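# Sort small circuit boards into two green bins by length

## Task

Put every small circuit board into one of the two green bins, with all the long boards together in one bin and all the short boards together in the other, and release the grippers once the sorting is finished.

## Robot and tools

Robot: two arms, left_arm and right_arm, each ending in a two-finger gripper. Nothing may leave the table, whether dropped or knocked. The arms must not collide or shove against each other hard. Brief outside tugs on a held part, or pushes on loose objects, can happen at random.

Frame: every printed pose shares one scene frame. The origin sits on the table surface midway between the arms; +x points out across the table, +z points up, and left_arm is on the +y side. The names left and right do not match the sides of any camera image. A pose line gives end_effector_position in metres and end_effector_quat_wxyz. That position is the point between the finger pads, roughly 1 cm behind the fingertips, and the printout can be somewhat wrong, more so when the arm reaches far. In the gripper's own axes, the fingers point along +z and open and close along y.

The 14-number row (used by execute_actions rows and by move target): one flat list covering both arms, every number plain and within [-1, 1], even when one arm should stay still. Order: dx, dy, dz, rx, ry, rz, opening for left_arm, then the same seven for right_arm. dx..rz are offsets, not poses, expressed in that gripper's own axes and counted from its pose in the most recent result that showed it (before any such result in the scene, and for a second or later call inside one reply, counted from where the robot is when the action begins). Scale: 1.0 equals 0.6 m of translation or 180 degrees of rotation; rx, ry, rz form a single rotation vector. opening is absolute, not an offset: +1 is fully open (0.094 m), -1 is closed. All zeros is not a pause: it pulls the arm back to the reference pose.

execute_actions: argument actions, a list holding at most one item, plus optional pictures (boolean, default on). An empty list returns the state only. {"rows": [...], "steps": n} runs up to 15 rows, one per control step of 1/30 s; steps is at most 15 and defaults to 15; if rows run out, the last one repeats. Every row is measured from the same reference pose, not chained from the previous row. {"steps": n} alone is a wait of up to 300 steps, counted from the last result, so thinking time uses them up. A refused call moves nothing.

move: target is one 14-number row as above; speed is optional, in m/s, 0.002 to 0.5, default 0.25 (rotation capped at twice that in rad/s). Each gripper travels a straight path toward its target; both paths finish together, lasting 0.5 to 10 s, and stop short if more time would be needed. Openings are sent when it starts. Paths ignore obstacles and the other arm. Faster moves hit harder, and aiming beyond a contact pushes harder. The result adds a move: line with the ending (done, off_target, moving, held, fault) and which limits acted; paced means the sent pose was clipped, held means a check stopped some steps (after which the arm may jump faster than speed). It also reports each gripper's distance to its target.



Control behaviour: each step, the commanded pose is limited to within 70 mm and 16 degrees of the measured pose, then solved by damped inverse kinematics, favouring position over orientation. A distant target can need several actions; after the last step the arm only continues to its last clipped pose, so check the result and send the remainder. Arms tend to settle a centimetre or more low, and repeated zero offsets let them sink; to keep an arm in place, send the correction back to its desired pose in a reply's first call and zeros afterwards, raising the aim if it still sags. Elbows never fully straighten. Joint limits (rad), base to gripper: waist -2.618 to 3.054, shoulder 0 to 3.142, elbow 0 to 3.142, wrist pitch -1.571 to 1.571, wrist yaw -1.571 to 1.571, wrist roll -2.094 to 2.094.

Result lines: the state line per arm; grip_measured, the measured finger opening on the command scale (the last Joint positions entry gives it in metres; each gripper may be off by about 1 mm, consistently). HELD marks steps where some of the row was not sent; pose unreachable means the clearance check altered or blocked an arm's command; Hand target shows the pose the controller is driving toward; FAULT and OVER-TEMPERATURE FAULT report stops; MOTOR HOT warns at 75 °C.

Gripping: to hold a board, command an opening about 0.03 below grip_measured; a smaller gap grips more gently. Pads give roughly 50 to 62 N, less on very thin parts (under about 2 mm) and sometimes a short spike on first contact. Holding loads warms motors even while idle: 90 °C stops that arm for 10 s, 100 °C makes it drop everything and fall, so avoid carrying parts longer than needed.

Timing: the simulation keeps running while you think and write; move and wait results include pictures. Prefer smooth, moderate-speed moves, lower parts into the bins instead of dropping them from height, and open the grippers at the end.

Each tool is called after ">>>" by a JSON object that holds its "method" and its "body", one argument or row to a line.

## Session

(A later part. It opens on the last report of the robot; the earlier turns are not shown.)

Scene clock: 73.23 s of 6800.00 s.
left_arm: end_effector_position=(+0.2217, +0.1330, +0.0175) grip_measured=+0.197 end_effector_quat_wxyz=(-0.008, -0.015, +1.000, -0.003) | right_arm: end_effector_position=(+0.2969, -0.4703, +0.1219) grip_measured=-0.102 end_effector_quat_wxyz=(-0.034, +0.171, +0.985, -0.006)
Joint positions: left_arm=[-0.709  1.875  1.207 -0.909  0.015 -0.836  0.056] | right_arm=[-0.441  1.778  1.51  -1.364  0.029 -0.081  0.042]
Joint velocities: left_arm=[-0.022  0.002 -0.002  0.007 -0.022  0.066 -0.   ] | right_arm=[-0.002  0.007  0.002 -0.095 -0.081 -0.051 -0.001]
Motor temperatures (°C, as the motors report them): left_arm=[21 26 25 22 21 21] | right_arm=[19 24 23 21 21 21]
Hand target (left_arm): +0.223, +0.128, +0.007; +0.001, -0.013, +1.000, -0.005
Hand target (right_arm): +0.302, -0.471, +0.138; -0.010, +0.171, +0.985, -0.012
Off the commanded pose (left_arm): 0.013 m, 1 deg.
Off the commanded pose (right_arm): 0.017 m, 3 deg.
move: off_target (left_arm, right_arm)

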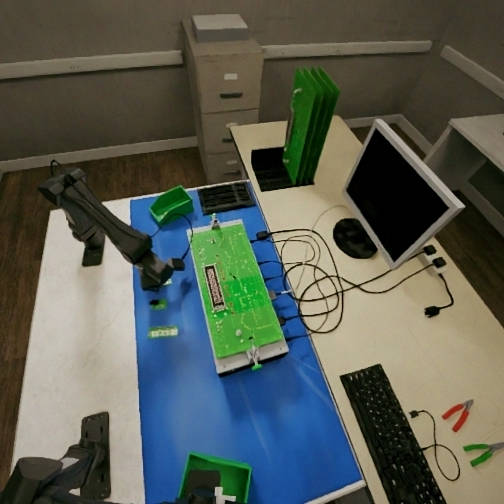

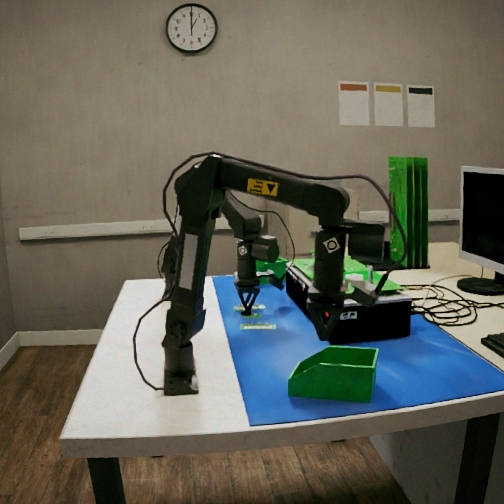

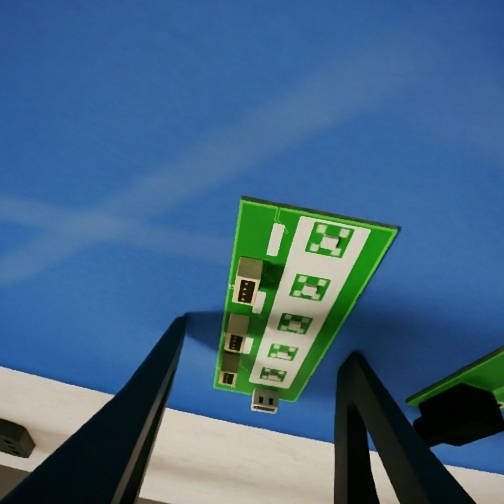

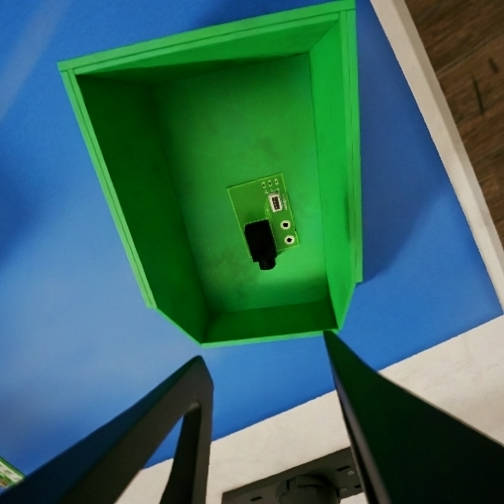

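>>> {"method": "execute_actions", "body": {
  "actions": [
    {"rows":[[0,0,0.012,0,0,0,-0.39,0,0,-0.02,0,0,0,0.2]]}
  ],
  "pictures": false
}}

>>> {"method": "move", "body": {
  "target": [0,0,-0.2,0,0,0,-0.39,0,0,-0.01,0,0,0,0.2]
}}

>>> {"method": "move", "body": {
  "target": [-0.185,0.565,-0.02,0,-0.01,-0.08,-0.39,0.433,0.755,0.13,0,-0.025,-0.12,0.2]
}}

Scene clock: 81.00 s of 6800.00 s.
left_arm: end_effector_position=(+0.2235, +0.1309, +0.0184) grip_measured=-0.387 end_effector_quat_wxyz=(-0.004, -0.015, +1.000, -0.008) | right_arm: end_effector_position=(+0.2924, -0.4683, +0.1266) grip_measured=+0.198 end_effector_quat_wxyz=(-0.044, +0.170, +0.984, -0.004)
Joint positions: left_arm=[-0.708  1.872  1.207 -0.899  0.018 -0.836  0.029] | right_arm=[-0.441  1.779  1.528 -1.403  0.029 -0.081  0.056]
Joint velocities: left_arm=[ 0.007  0.012 -0.007  0.037  0.022 -0.022  0.   ] | right_arm=[-0.007  0.002 -0.007  0.007  0.051 -0.007 -0.   ]
Motor temperatures (°C, as the motors report them): left_arm=[21 26 24 22 21 21] | right_arm=[19 25 24 20 21 21]
Hand target (left_arm): +0.222, +0.133, +0.010; -0.008, -0.015, +1.000, -0.003
Hand target (right_arm): +0.297, -0.470, +0.134; -0.034, +0.171, +0.985, -0.006
Off the commanded pose (left_arm): 0.009 m, 1 deg.
Off the commanded pose (right_arm): 0.009 m, 1 deg.
Steps of this call (steps 1 to 90: nothing new was sent; then 4.27 s passed at rest; steps 91 to 105: all 15 steps of this action). Readings (end_effector_position):
91: left_arm (+0.2218, +0.1322, +0.0175) | right_arm (+0.2961, -0.4699, +0.1225)
92: left_arm (+0.2227, +0.1307, +0.0175) | right_arm (+0.2956, -0.4697, +0.1234)
94: left_arm (+0.2233, +0.1295, +0.0177) | right_arm (+0.2950, -0.4694, +0.1253)
98: left_arm (+0.2235, +0.1309, +0.0184) | right_arm (+0.2939, -0.4689, +0.1265)
105: the state above

Scene clock: 82.47 s of 6800.00 s.
left_arm: end_effector_position=(+0.2227, +0.1318, +0.1309) grip_measured=-0.387 end_effector_quat_wxyz=(-0.008, -0.015, +1.000, -0.004) | right_arm: end_effector_position=(+0.2887, -0.4666, +0.1270) grip_measured=+0.198 end_effector_quat_wxyz=(-0.052, +0.170, +0.984, -0.002)
Joint positions: left_arm=[-0.708  1.791  1.563 -1.348  0.018 -0.836  0.029] | right_arm=[-0.441  1.779  1.528 -1.419  0.029 -0.081  0.056]
Joint velocities: left_arm=[-0.017 -0.007  0.017 -0.022  0.051  0.037  0.001] | right_arm=[-0.002  0.022 -0.017  0.066 -0.066  0.022 -0.   ]
Motor temperatures (°C, as the motors report them): left_arm=[21 26 25 22 21 21] | right_arm=[19 25 24 20 21 21]
Hand target (left_arm): +0.225, +0.131, +0.138; -0.004, -0.015, +1.000, -0.009
Hand target (right_arm): +0.293, -0.468, +0.133; -0.044, +0.170, +0.984, -0.004
Off the commanded pose (left_arm): 0.008 m, 1 deg.
Off the commanded pose (right_arm): 0.007 m, 1 deg.
move: done

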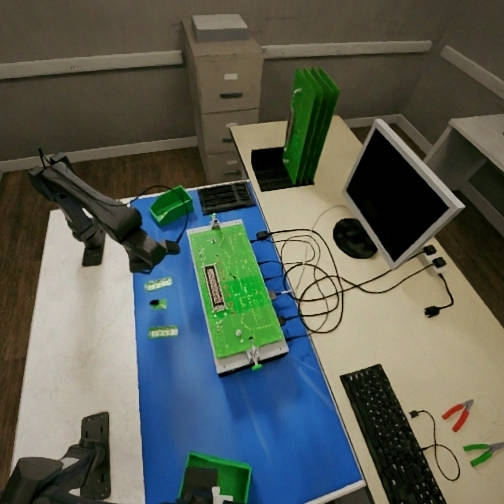

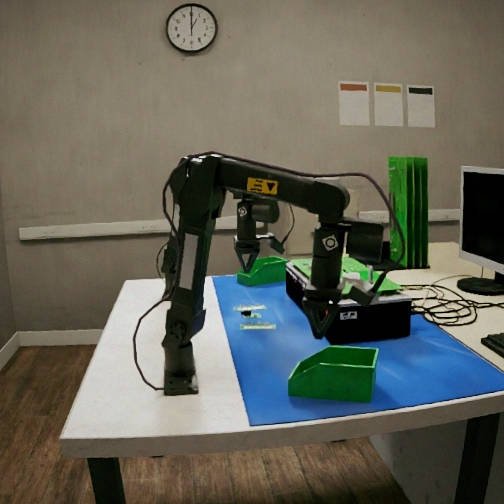

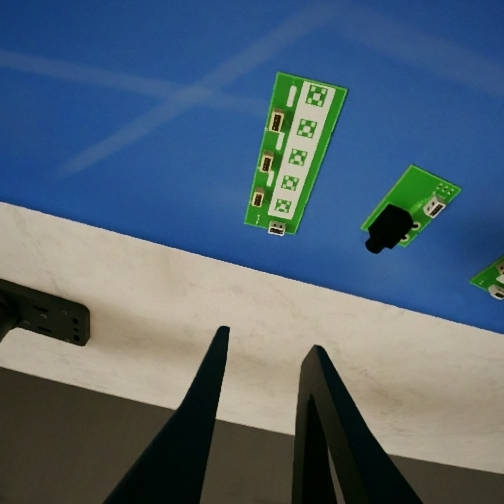

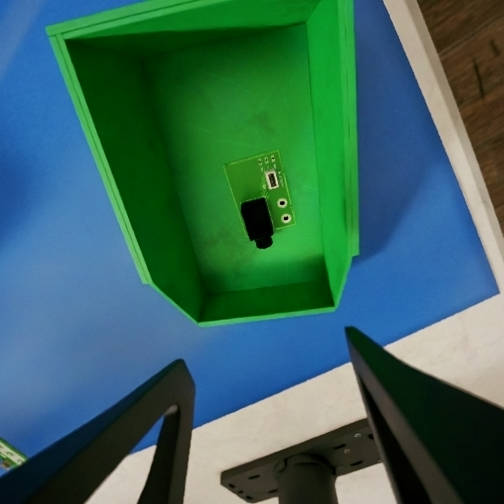

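Scene clock: 85.27 s of 6800.00 s.
left_arm: end_effector_position=(+0.3191, +0.4731, +0.1380) grip_measured=-0.387 end_effector_quat_wxyz=(+0.007, -0.143, +0.990, +0.005) | right_arm: end_effector_position=(+0.1795, +0.0437, +0.0553) grip_measured=+0.198 end_effector_quat_wxyz=(-0.012, -0.021, +1.000, -0.013)
Joint positions: left_arm=[ 0.401  1.81   1.615 -1.36  -0.007  0.017  0.029] | right_arm=[ 1.142  2.192  1.834 -1.246 -0.012  1.115  0.056]
Joint velocities: left_arm=[-0.022 -0.002 -0.007  0.081 -0.051  0.051  0.001] | right_arm=[ 0.002 -0.042  0.002 -0.022 -0.051  0.007  0.   ]
Motor temperatures (°C, as the motors report them): left_arm=[21 26 25 22 21 21] | right_arm=[19 25 24 20 21 21]
Hand target (left_arm): +0.323, +0.475, +0.145; +0.015, -0.140, +0.990, +0.008
Hand target (right_arm): +0.185, +0.047, +0.065; -0.002, -0.017, +1.000, -0.006
Off the commanded pose (left_arm): 0.004 m, 1 deg.
Off the commanded pose (right_arm): 0.015 m, 2 deg.
move: off_target (right_arm)

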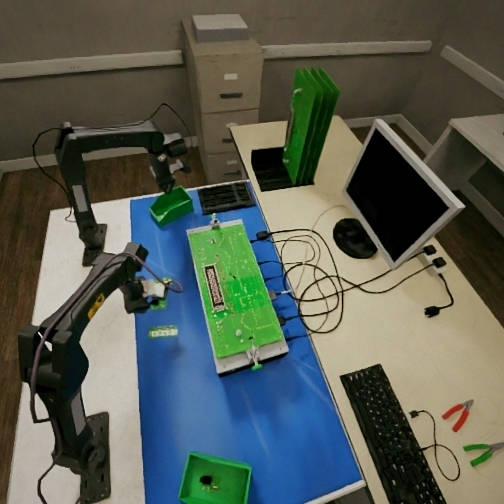

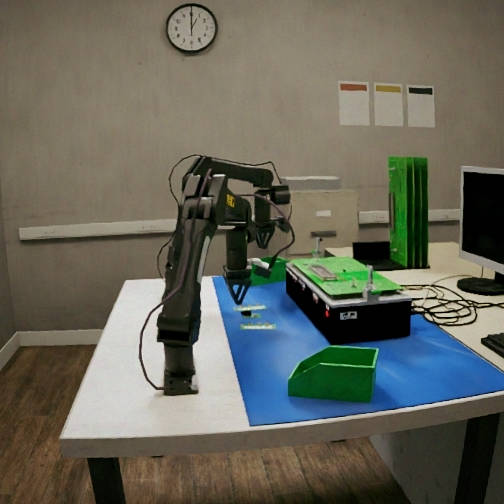

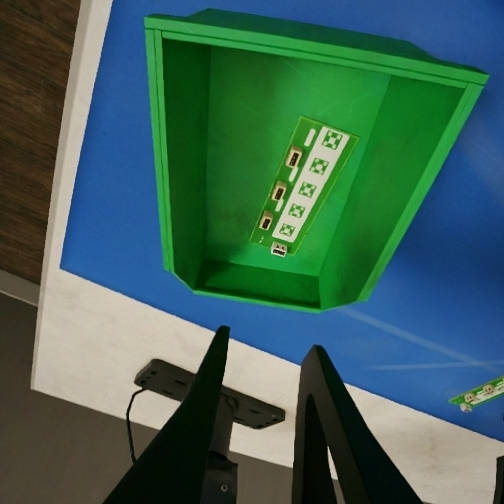

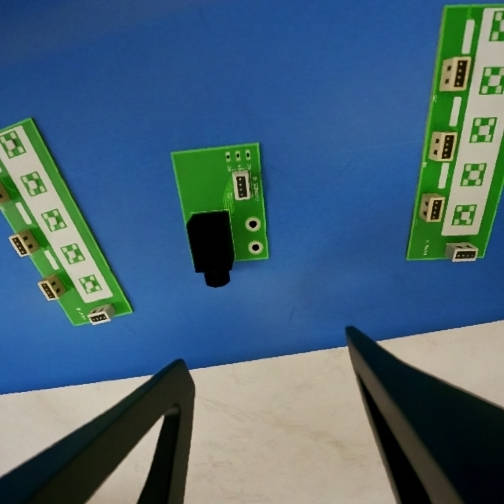

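>>> {"method": "move", "body": {
  "target": [0,0,0,0,0,0,0.2,-0.042,0.012,0.08,-0.008,-0.008,0.045,0.2],
  "speed": 0.06
}}

Scene clock: 91.23 s of 6800.00 s.
left_arm: end_effector_position=(+0.3189, +0.4731, +0.1380) grip_measured=+0.197 end_effector_quat_wxyz=(+0.007, -0.142, +0.990, +0.005) | right_arm: end_effector_position=(+0.1974, +0.0527, +0.0087) grip_measured=+0.198 end_effector_quat_wxyz=(-0.006, +0.042, +0.999, -0.001)
Joint positions: left_arm=[ 0.401  1.81   1.615 -1.36  -0.007  0.018  0.056] | right_arm=[ 1.113  2.267  1.77  -1.081 -0.011  1.213  0.056]
Joint velocities: left_arm=[ 0.007  0.002  0.012 -0.022 -0.037  0.037 -0.003] | right_arm=[ 0.002  0.012  0.002 -0.037 -0.037  0.037 -0.   ]
Motor temperatures (°C, as the motors report them): left_arm=[21 26 25 22 21 21] | right_arm=[19 26 24 20 21 21]
Hand target (left_arm): +0.319, +0.473, +0.138; +0.007, -0.143, +0.990, +0.005
Hand target (right_arm): +0.202, +0.051, +0.006; +0.000, +0.049, +0.999, -0.001
Off the commanded pose (left_arm): 0.000 m, 0 deg.
Off the commanded pose (right_arm): 0.006 m, 1 deg.
After step 90, 1.47 s passed at rest.
move: done

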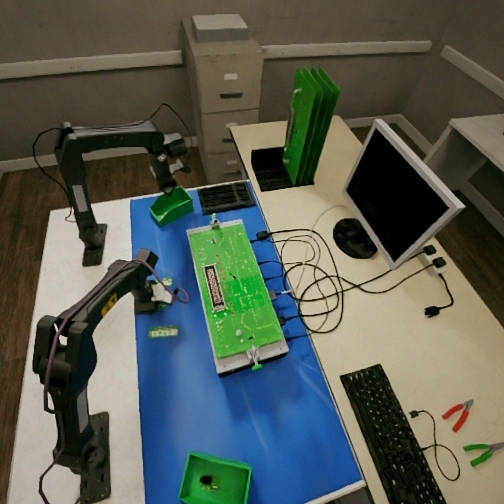

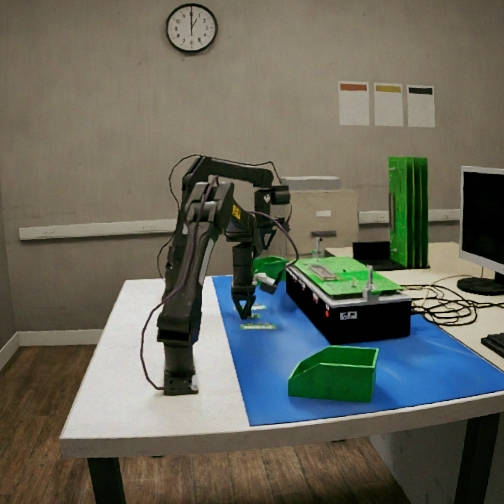

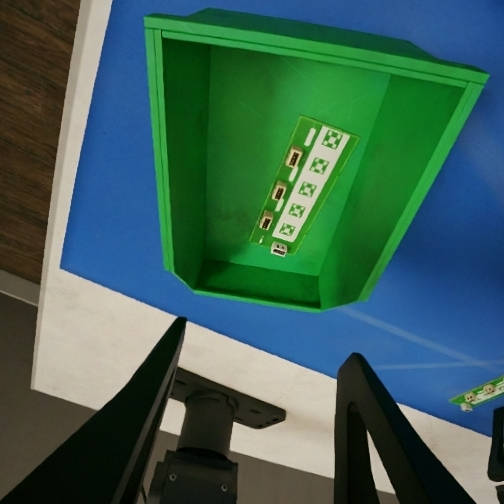

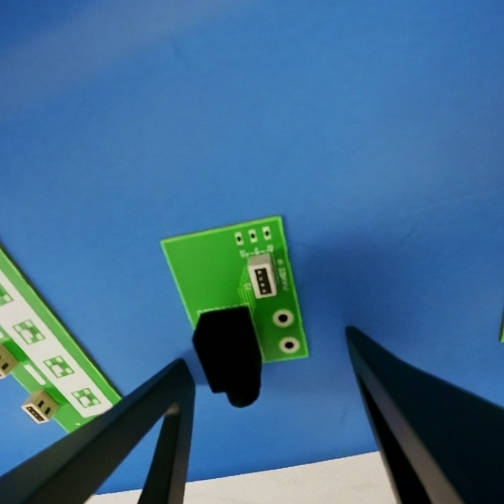

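>>> {"method": "move", "body": {
  "target": [0,0,0,0,0,0,0.2,-0.03,0.005,0.004,0,0,0,0.2],
  "speed": 0.05
}}

>>> {"method": "move", "body": {
  "target": [0,0,0,0,0,0,0.2,0,0,0.02,0,0,0,0],
  "speed": 0.03
}}

>>> {"method": "move", "body": {
  "target": [0,0,0,0,0,0,0.2,0,0,0.012,0,0,0,-0.335]
}}

Scene clock: 97.03 s of 6800.00 s.
left_arm: end_effector_position=(+0.3189, +0.4731, +0.1380) grip_measured=+0.197 end_effector_quat_wxyz=(+0.007, -0.142, +0.990, +0.005) | right_arm: end_effector_position=(+0.1984, +0.0523, +0.0084) grip_measured=+0.198 end_effector_quat_wxyz=(-0.029, +0.042, +0.999, -0.003)
Joint positions: left_arm=[ 0.401  1.81   1.615 -1.36  -0.007  0.018  0.056] | right_arm=[ 1.094  2.288  1.804 -1.115 -0.051  1.193  0.056]
Joint velocities: left_arm=[-0.017  0.007 -0.012 -0.022  0.007  0.081 -0.001] | right_arm=[-0.022  0.007  0.017  0.022 -0.066 -0.066  0.   ]
Motor temperatures (°C, as the motors report them): left_arm=[21 27 25 22 21 21] | right_arm=[19 27 24 20 21 21]
Hand target (left_arm): +0.319, +0.473, +0.138; +0.007, -0.142, +0.990, +0.005
Hand target (right_arm): +0.215, +0.054, +0.006; -0.007, +0.043, +0.999, -0.001
Off the commanded pose (left_arm): 0.000 m, 0 deg.
Off the commanded pose (right_arm): 0.017 m, 3 deg.
After step 90, 2.07 s passed at rest.
move: off_target (right_arm)

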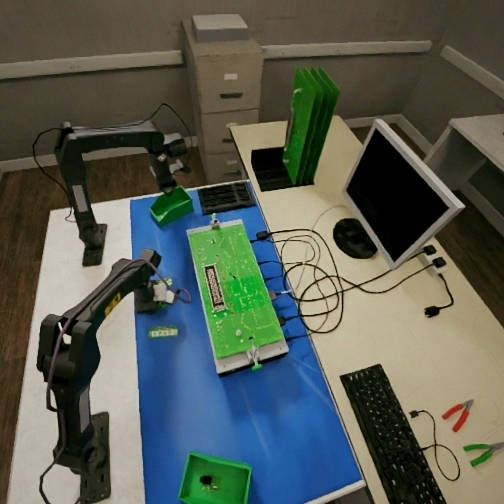

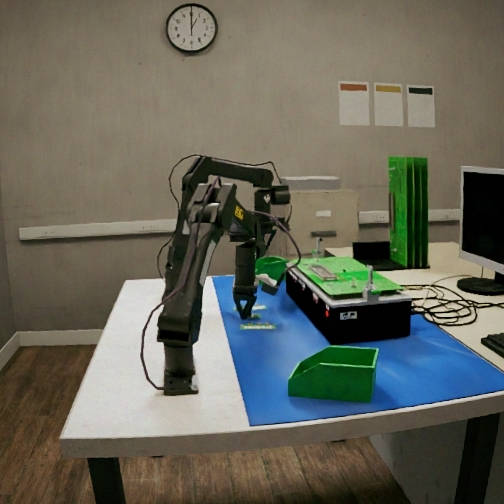

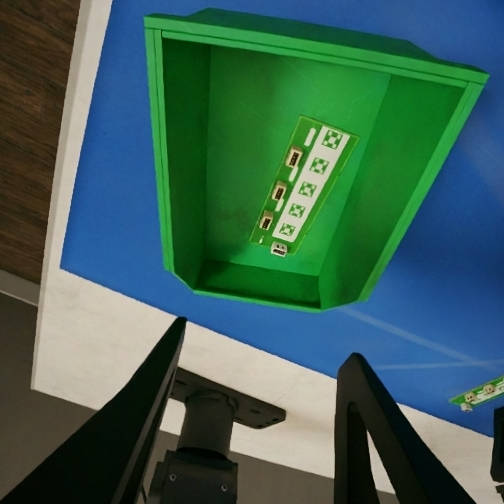

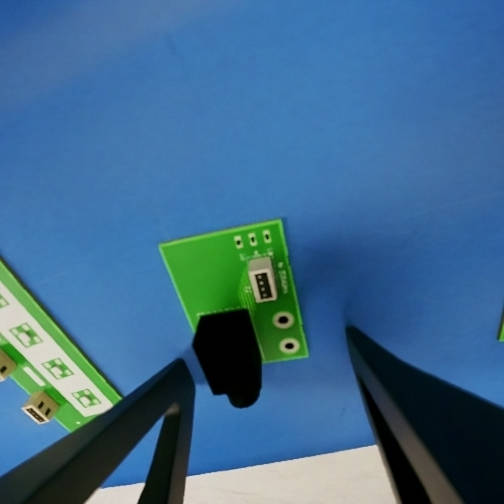

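Scene clock: 97.73 s of 6800.00 s.
left_arm: end_effector_position=(+0.3189, +0.4731, +0.1380) grip_measured=+0.197 end_effector_quat_wxyz=(+0.007, -0.142, +0.990, +0.005) | right_arm: end_effector_position=(+0.1981, +0.0521, +0.0078) grip_measured=+0.003 end_effector_quat_wxyz=(-0.030, +0.042, +0.999, -0.003)
Joint positions: left_arm=[ 0.401  1.81   1.615 -1.36  -0.007  0.018  0.056] | right_arm=[ 1.094  2.288  1.802 -1.113 -0.052  1.193  0.047]
Joint velocities: left_arm=[ 0.012 -0.017 -0.012 -0.051 -0.022 -0.007 -0.   ] | right_arm=[-0.017  0.027 -0.002  0.051 -0.022  0.022 -0.001]
Motor temperatures (°C, as the motors report them): left_arm=[21 27 25 22 21 21] | right_arm=[19 27 24 20 21 21]
Hand target (left_arm): +0.319, +0.473, +0.138; +0.007, -0.142, +0.990, +0.005
Hand target (right_arm): +0.198, +0.052, -0.003; -0.029, +0.042, +0.999, -0.003
Off the commanded pose (left_arm): 0.000 m, 0 deg.
Off the commanded pose (right_arm): 0.011 m, 0 deg.
move: off_target (right_arm)

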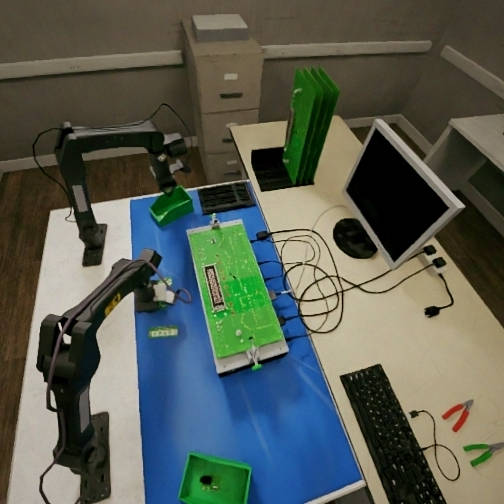

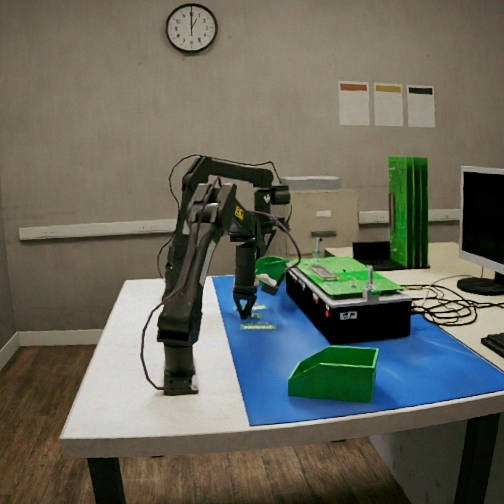

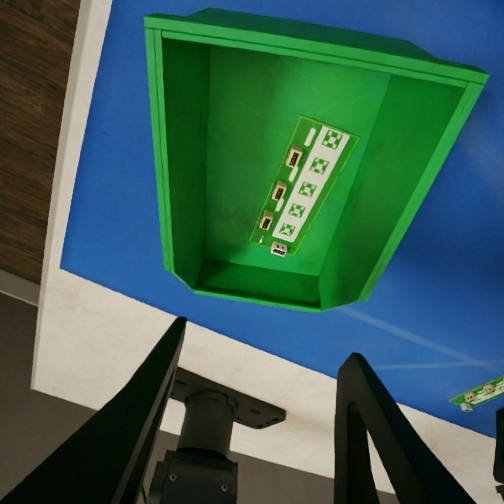

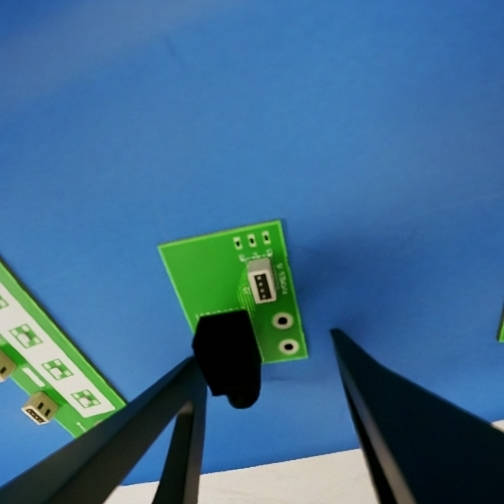

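Scene clock: 98.43 s of 6800.00 s.
left_arm: end_effector_position=(+0.3189, +0.4731, +0.1380) grip_measured=+0.197 end_effector_quat_wxyz=(+0.007, -0.142, +0.990, +0.005) | right_arm: end_effector_position=(+0.1979, +0.0517, +0.0079) grip_measured=-0.325 end_effector_quat_wxyz=(-0.030, +0.042, +0.999, -0.003)
Joint positions: left_arm=[ 0.401  1.81   1.615 -1.36  -0.007  0.018  0.056] | right_arm=[ 1.094  2.288  1.802 -1.115 -0.052  1.193  0.032]
Joint velocities: left_arm=[-0.027  0.037 -0.007 -0.007 -0.007 -0.007  0.   ] | right_arm=[-0.002 -0.002 -0.002  0.066  0.037 -0.095 -0.   ]
Motor temperatures (°C, as the motors report them): left_arm=[21 27 25 22 21 21] | right_arm=[19 27 24 20 21 21]
Hand target (left_arm): +0.319, +0.473, +0.138; +0.007, -0.142, +0.990, +0.005
Hand target (right_arm): +0.198, +0.052, +0.001; -0.030, +0.042, +0.999, -0.003
Off the commanded pose (left_arm): 0.000 m, 0 deg.
Off the commanded pose (right_arm): 0.007 m, 0 deg.
move: done

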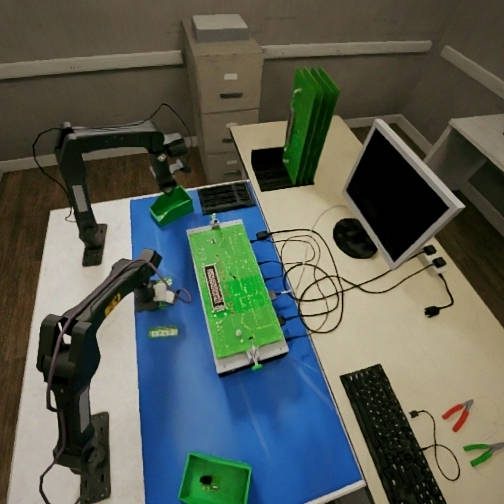

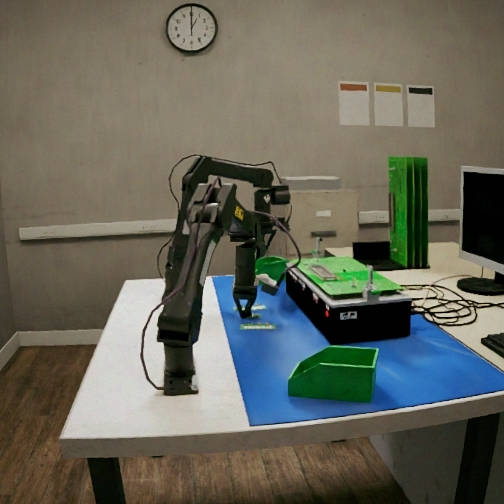

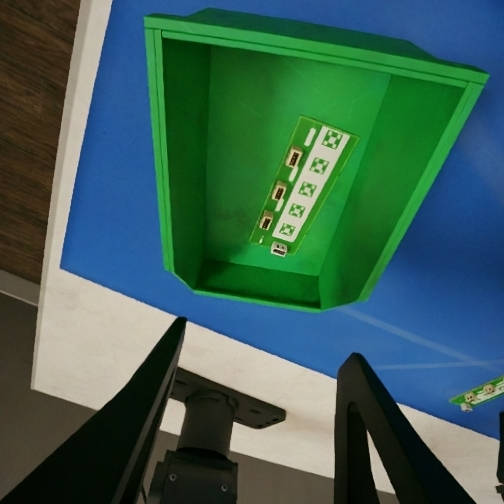

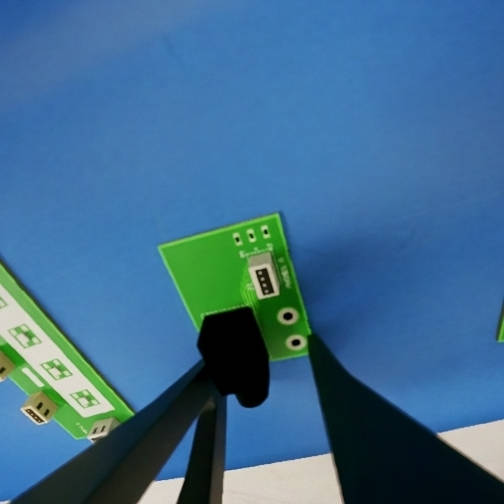

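Regrasp farther forward.

>>> {"method": "move", "body": {
  "target": [0,0,0,0,0,0,0.2,-0.035,0.008,-0.045,-0.004,-0.018,-0.03,0.2],
  "speed": 0.06
}}

>>> {"method": "move", "body": {
  "target": [0,0,0,0,0,0,0.2,0,0,0.04,0,0,0,0.1],
  "speed": 0.04
}}

>>> {"method": "execute_actions", "body": {
  "actions": [
    {"rows":[[0,0,0,0,0,0,0.2,0,0,0.012,0,0,0,-0.335]]}
  ]
}}

Scene clock: 109.60 s of 6800.00 s.
left_arm: end_effector_position=(+0.3189, +0.4731, +0.1380) grip_measured=+0.197 end_effector_quat_wxyz=(+0.007, -0.142, +0.990, +0.005) | right_arm: end_effector_position=(+0.2135, +0.0523, +0.0240) grip_measured=+0.198 end_effector_quat_wxyz=(-0.012, -0.004, +1.000, -0.002)
Joint positions: left_arm=[ 0.401  1.81   1.615 -1.36  -0.007  0.018  0.056] | right_arm=[ 1.075  2.288  1.868 -1.166 -0.02   1.084  0.056]
Joint velocities: left_arm=[-0.007  0.012 -0.002 -0.051 -0.022 -0.022  0.   ] | right_arm=[ 0.012  0.002 -0.012  0.007  0.066 -0.007  0.   ]
Motor temperatures (°C, as the motors report them): left_arm=[21 27 25 22 21 21] | right_arm=[19 28 23 20 21 21]
Hand target (left_arm): +0.319, +0.473, +0.138; +0.007, -0.142, +0.990, +0.005
Hand target (right_arm): +0.221, +0.055, +0.033; -0.002, -0.005, +1.000, +0.004
Off the commanded pose (left_arm): 0.000 m, 0 deg.
Off the commanded pose (right_arm): 0.012 m, 1 deg.
After step 90, 6.93 s passed at rest.
move: off_target (right_arm)

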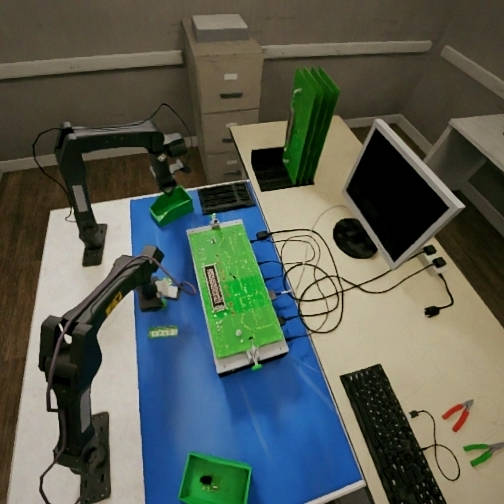

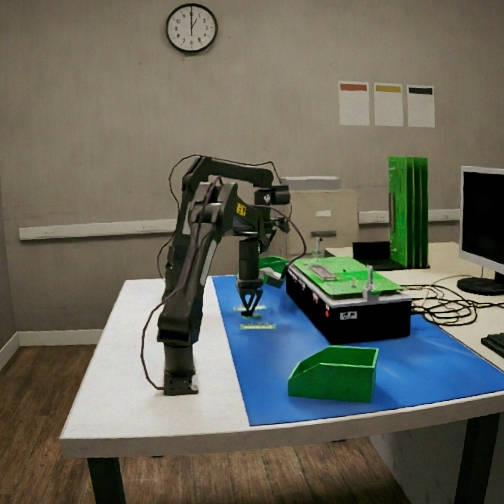

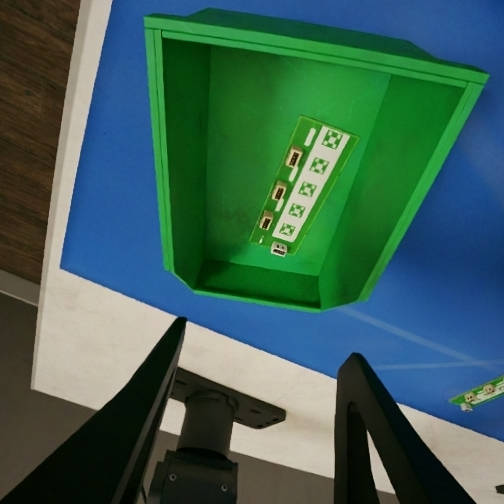

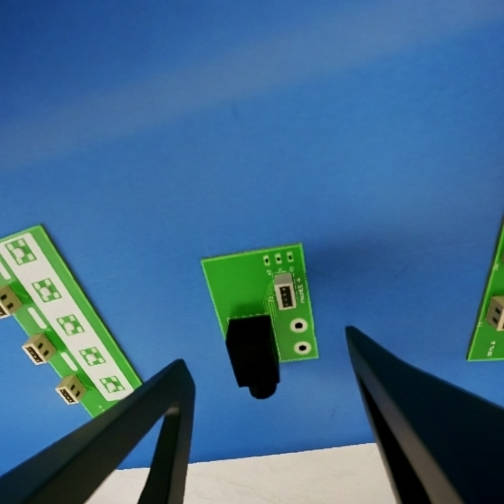

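Scene clock: 110.43 s of 6800.00 s.
left_arm: end_effector_position=(+0.3189, +0.4731, +0.1380) grip_measured=+0.197 end_effector_quat_wxyz=(+0.007, -0.142, +0.990, +0.005) | right_arm: end_effector_position=(+0.2136, +0.0525, +0.0085) grip_measured=+0.102 end_effector_quat_wxyz=(-0.013, -0.004, +1.000, -0.002)
Joint positions: left_arm=[ 0.401  1.81   1.615 -1.36  -0.007  0.018  0.056] | right_arm=[ 1.075  2.304  1.832 -1.114 -0.02   1.084  0.052]
Joint velocities: left_arm=[-0.007 -0.002  0.002 -0.022  0.007  0.081 -0.   ] | right_arm=[ 0.017 -0.012 -0.007 -0.081 -0.022  0.022 -0.   ]
Motor temperatures (°C, as the motors report them): left_arm=[21 27 25 22 21 21] | right_arm=[19 28 23 20 21 21]
Hand target (left_arm): +0.319, +0.473, +0.138; +0.007, -0.142, +0.990, +0.005
Hand target (right_arm): +0.213, +0.052, +0.000; -0.012, -0.004, +1.000, -0.002
Off the commanded pose (left_arm): 0.000 m, 0 deg.
Off the commanded pose (right_arm): 0.009 m, 0 deg.
move: done

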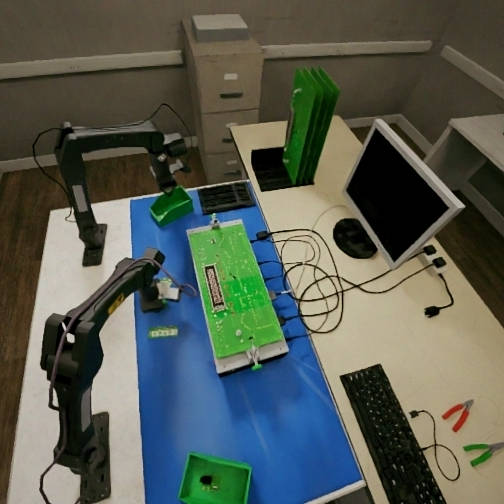

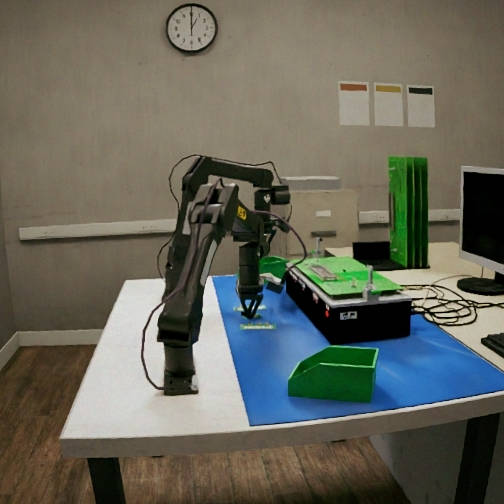

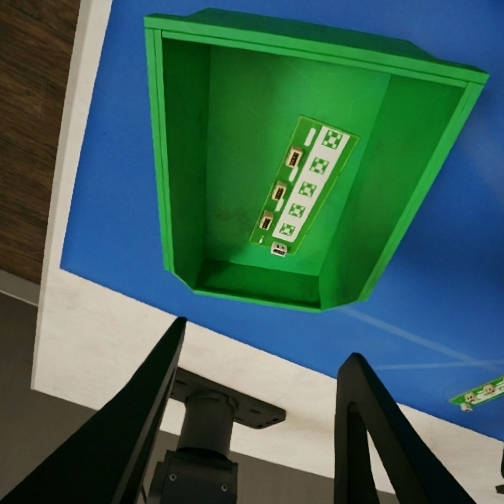

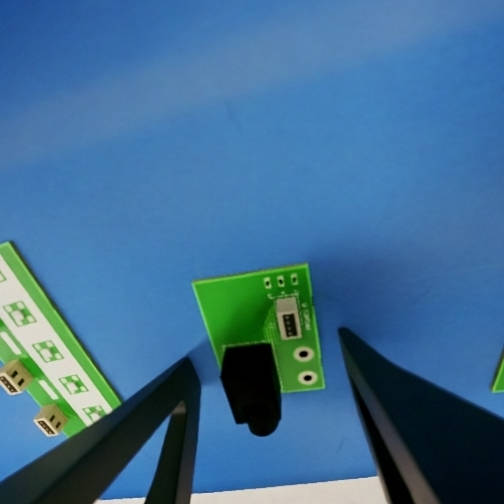

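Scene clock: 110.93 s of 6800.00 s.
left_arm: end_effector_position=(+0.3189, +0.4731, +0.1380) grip_measured=+0.197 end_effector_quat_wxyz=(+0.007, -0.142, +0.990, +0.005) | right_arm: end_effector_position=(+0.2137, +0.0521, +0.0085) grip_measured=-0.322 end_effector_quat_wxyz=(-0.012, -0.004, +1.000, -0.003)
Joint positions: left_arm=[ 0.401  1.81   1.615 -1.36  -0.007  0.018  0.056] | right_arm=[ 1.075  2.304  1.832 -1.116 -0.019  1.084  0.032]
Joint velocities: left_arm=[ 0.007 -0.002 -0.002 -0.007  0.066 -0.007  0.   ] | right_arm=[ 0.002 -0.017 -0.012 -0.007 -0.051 -0.007 -0.001]
Motor temperatures (°C, as the motors report them): left_arm=[21 27 25 22 21 21] | right_arm=[19 28 23 20 21 21]
Hand target (left_arm): +0.319, +0.473, +0.138; +0.007, -0.142, +0.990, +0.005
Hand target (right_arm): +0.213, +0.052, +0.001; -0.013, -0.004, +1.000, -0.002
Off the commanded pose (left_arm): 0.000 m, 0 deg.
Off the commanded pose (right_arm): 0.007 m, 0 deg.
Steps of this call (steps 1 to 15: all 15 steps of this action). Readings (end_effector_position):
1: left_arm (+0.3189, +0.4731, +0.1380) | right_arm (+0.2136, +0.0524, +0.0085)
2: left_arm (+0.3189, +0.4731, +0.1380) | right_arm (+0.2135, +0.0519, +0.0085)
4: left_arm (+0.3189, +0.4731, +0.1380) | right_arm (+0.2137, +0.0521, +0.0085)
8: left_arm (+0.3189, +0.4731, +0.1380) | right_arm (+0.2137, +0.0521, +0.0085)
15: the state above

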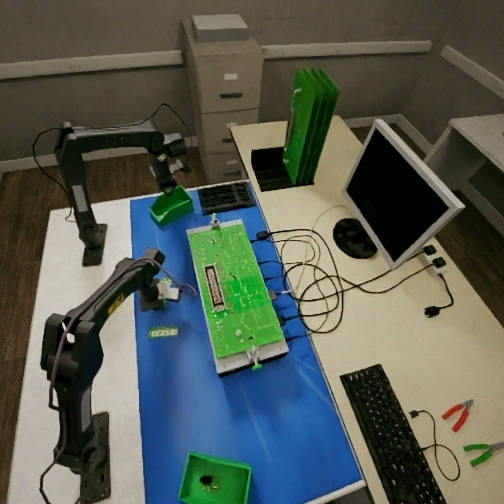

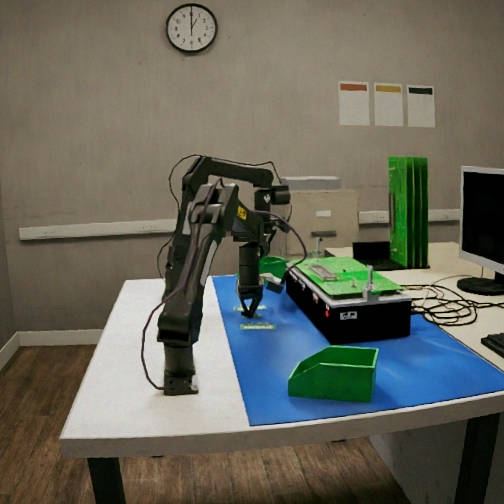

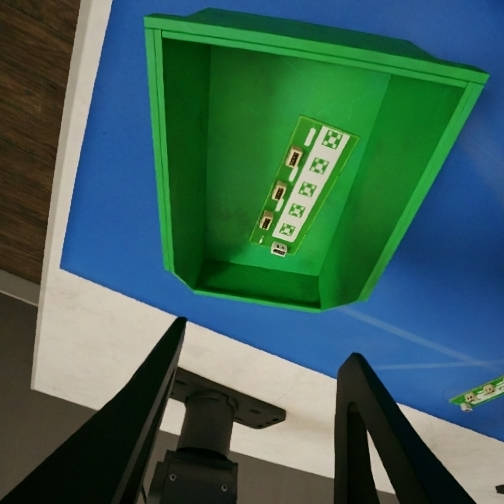

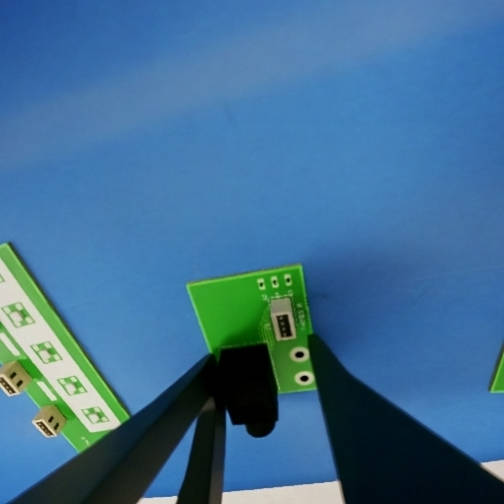

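>>> {"method": "move", "body": {
  "target": [0,0,0,0,0,0,0.2,0,0,-0.2,0,0,0,-0.36]
}}

>>> {"method": "move", "body": {
  "target": [0.303,-0.515,0.14,0,0,0.08,0.2,-0.17,-0.875,-0.03,0,-0.012,0.1,-0.36]
}}

Scene clock: 116.90 s of 6800.00 s.
left_arm: end_effector_position=(+0.3189, +0.4731, +0.1380) grip_measured=+0.197 end_effector_quat_wxyz=(+0.007, -0.142, +0.990, +0.005) | right_arm: end_effector_position=(+0.2143, +0.0532, +0.1214) grip_measured=-0.343 end_effector_quat_wxyz=(-0.011, -0.004, +1.000, -0.001)
Joint positions: left_arm=[ 0.401  1.81   1.615 -1.36  -0.007  0.018  0.056] | right_arm=[ 1.075  2.299  2.275 -1.559 -0.019  1.082  0.031]
Joint velocities: left_arm=[ 0.022  0.002  0.002  0.037 -0.007 -0.007 -0.   ] | right_arm=[-0.002 -0.007 -0.027 -0.066  0.022  0.037 -0.001]
Motor temperatures (°C, as the motors report them): left_arm=[21 27 25 22 21 21] | right_arm=[19 28 23 20 21 21]
Hand target (left_arm): +0.319, +0.473, +0.138; +0.007, -0.142, +0.990, +0.005
Hand target (right_arm): +0.218, +0.052, +0.128; -0.008, -0.003, +1.000, +0.004
Off the commanded pose (left_arm): 0.000 m, 0 deg.
Off the commanded pose (right_arm): 0.007 m, 0 deg.
joint sent to its limit (right arm) — the command would take joint 4 (wrist pitch) past its lower limit, so that joint was sent only as far as its limit.
After step 90, 1.73 s passed at rest.
move: done

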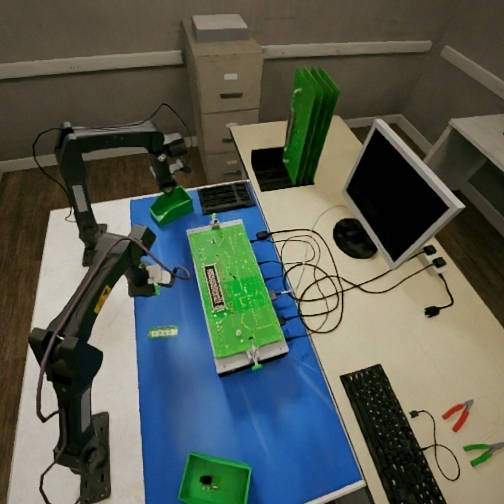

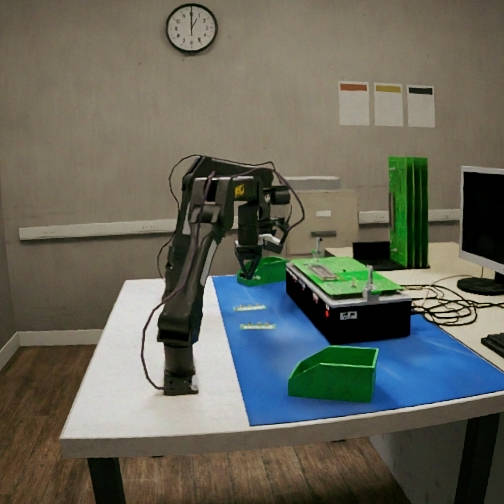

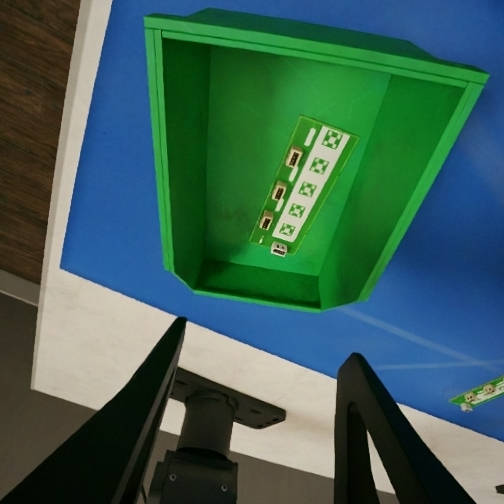

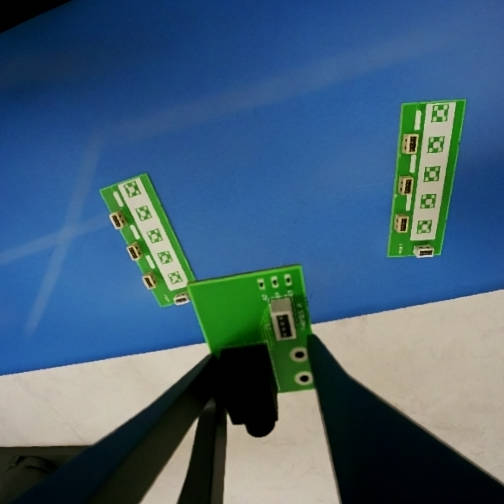

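Scene clock: 119.67 s of 6800.00 s.
left_arm: end_effector_position=(+0.2234, +0.1327, +0.0450) grip_measured=+0.197 end_effector_quat_wxyz=(-0.014, -0.014, +1.000, +0.007) | right_arm: end_effector_position=(+0.3206, -0.4693, +0.1209) grip_measured=-0.343 end_effector_quat_wxyz=(-0.015, +0.157, +0.987, +0.005)
Joint positions: left_arm=[-0.708  1.861  1.306 -1.044  0.012 -0.834  0.056] | right_arm=[-0.425  1.832  1.574 -1.345 -0.002 -0.094  0.031]
Joint velocities: left_arm=[-0.007  0.007 -0.012 -0.037 -0.022 -0.007 -0.   ] | right_arm=[-0.022 -0.012  0.002 -0.095 -0.007 -0.095  0.001]
Motor temperatures (°C, as the motors report them): left_arm=[21 27 25 22 21 21] | right_arm=[19 28 23 20 21 21]
Hand target (left_arm): +0.232, +0.124, +0.052; -0.001, -0.017, +1.000, -0.006
Hand target (right_arm): +0.327, -0.470, +0.129; -0.003, +0.152, +0.988, +0.004
Off the commanded pose (left_arm): 0.012 m, 2 deg.
Off the commanded pose (right_arm): 0.017 m, 3 deg.
move: off_target (left_arm, right_arm)

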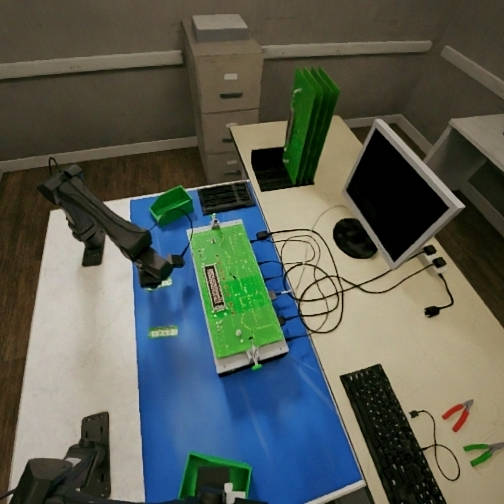

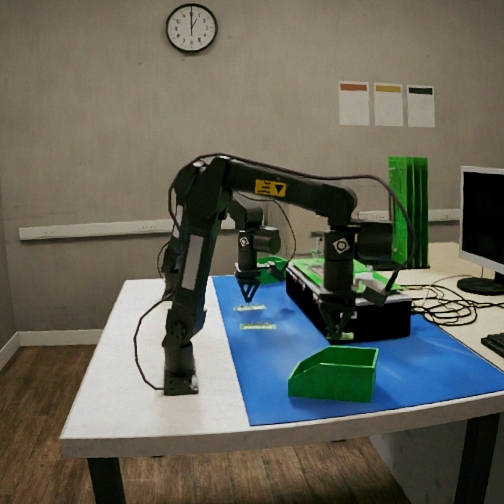

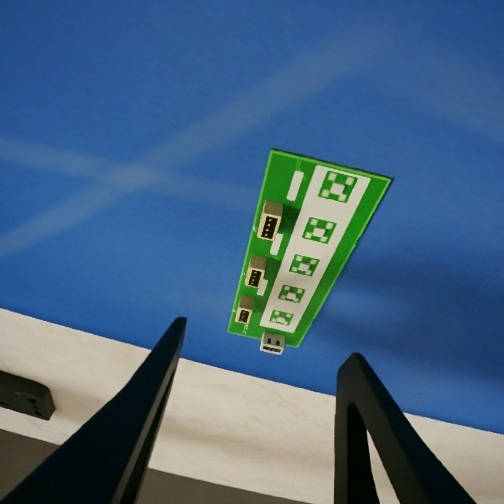

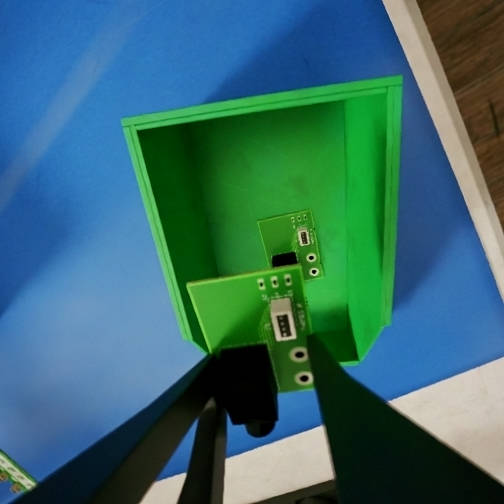

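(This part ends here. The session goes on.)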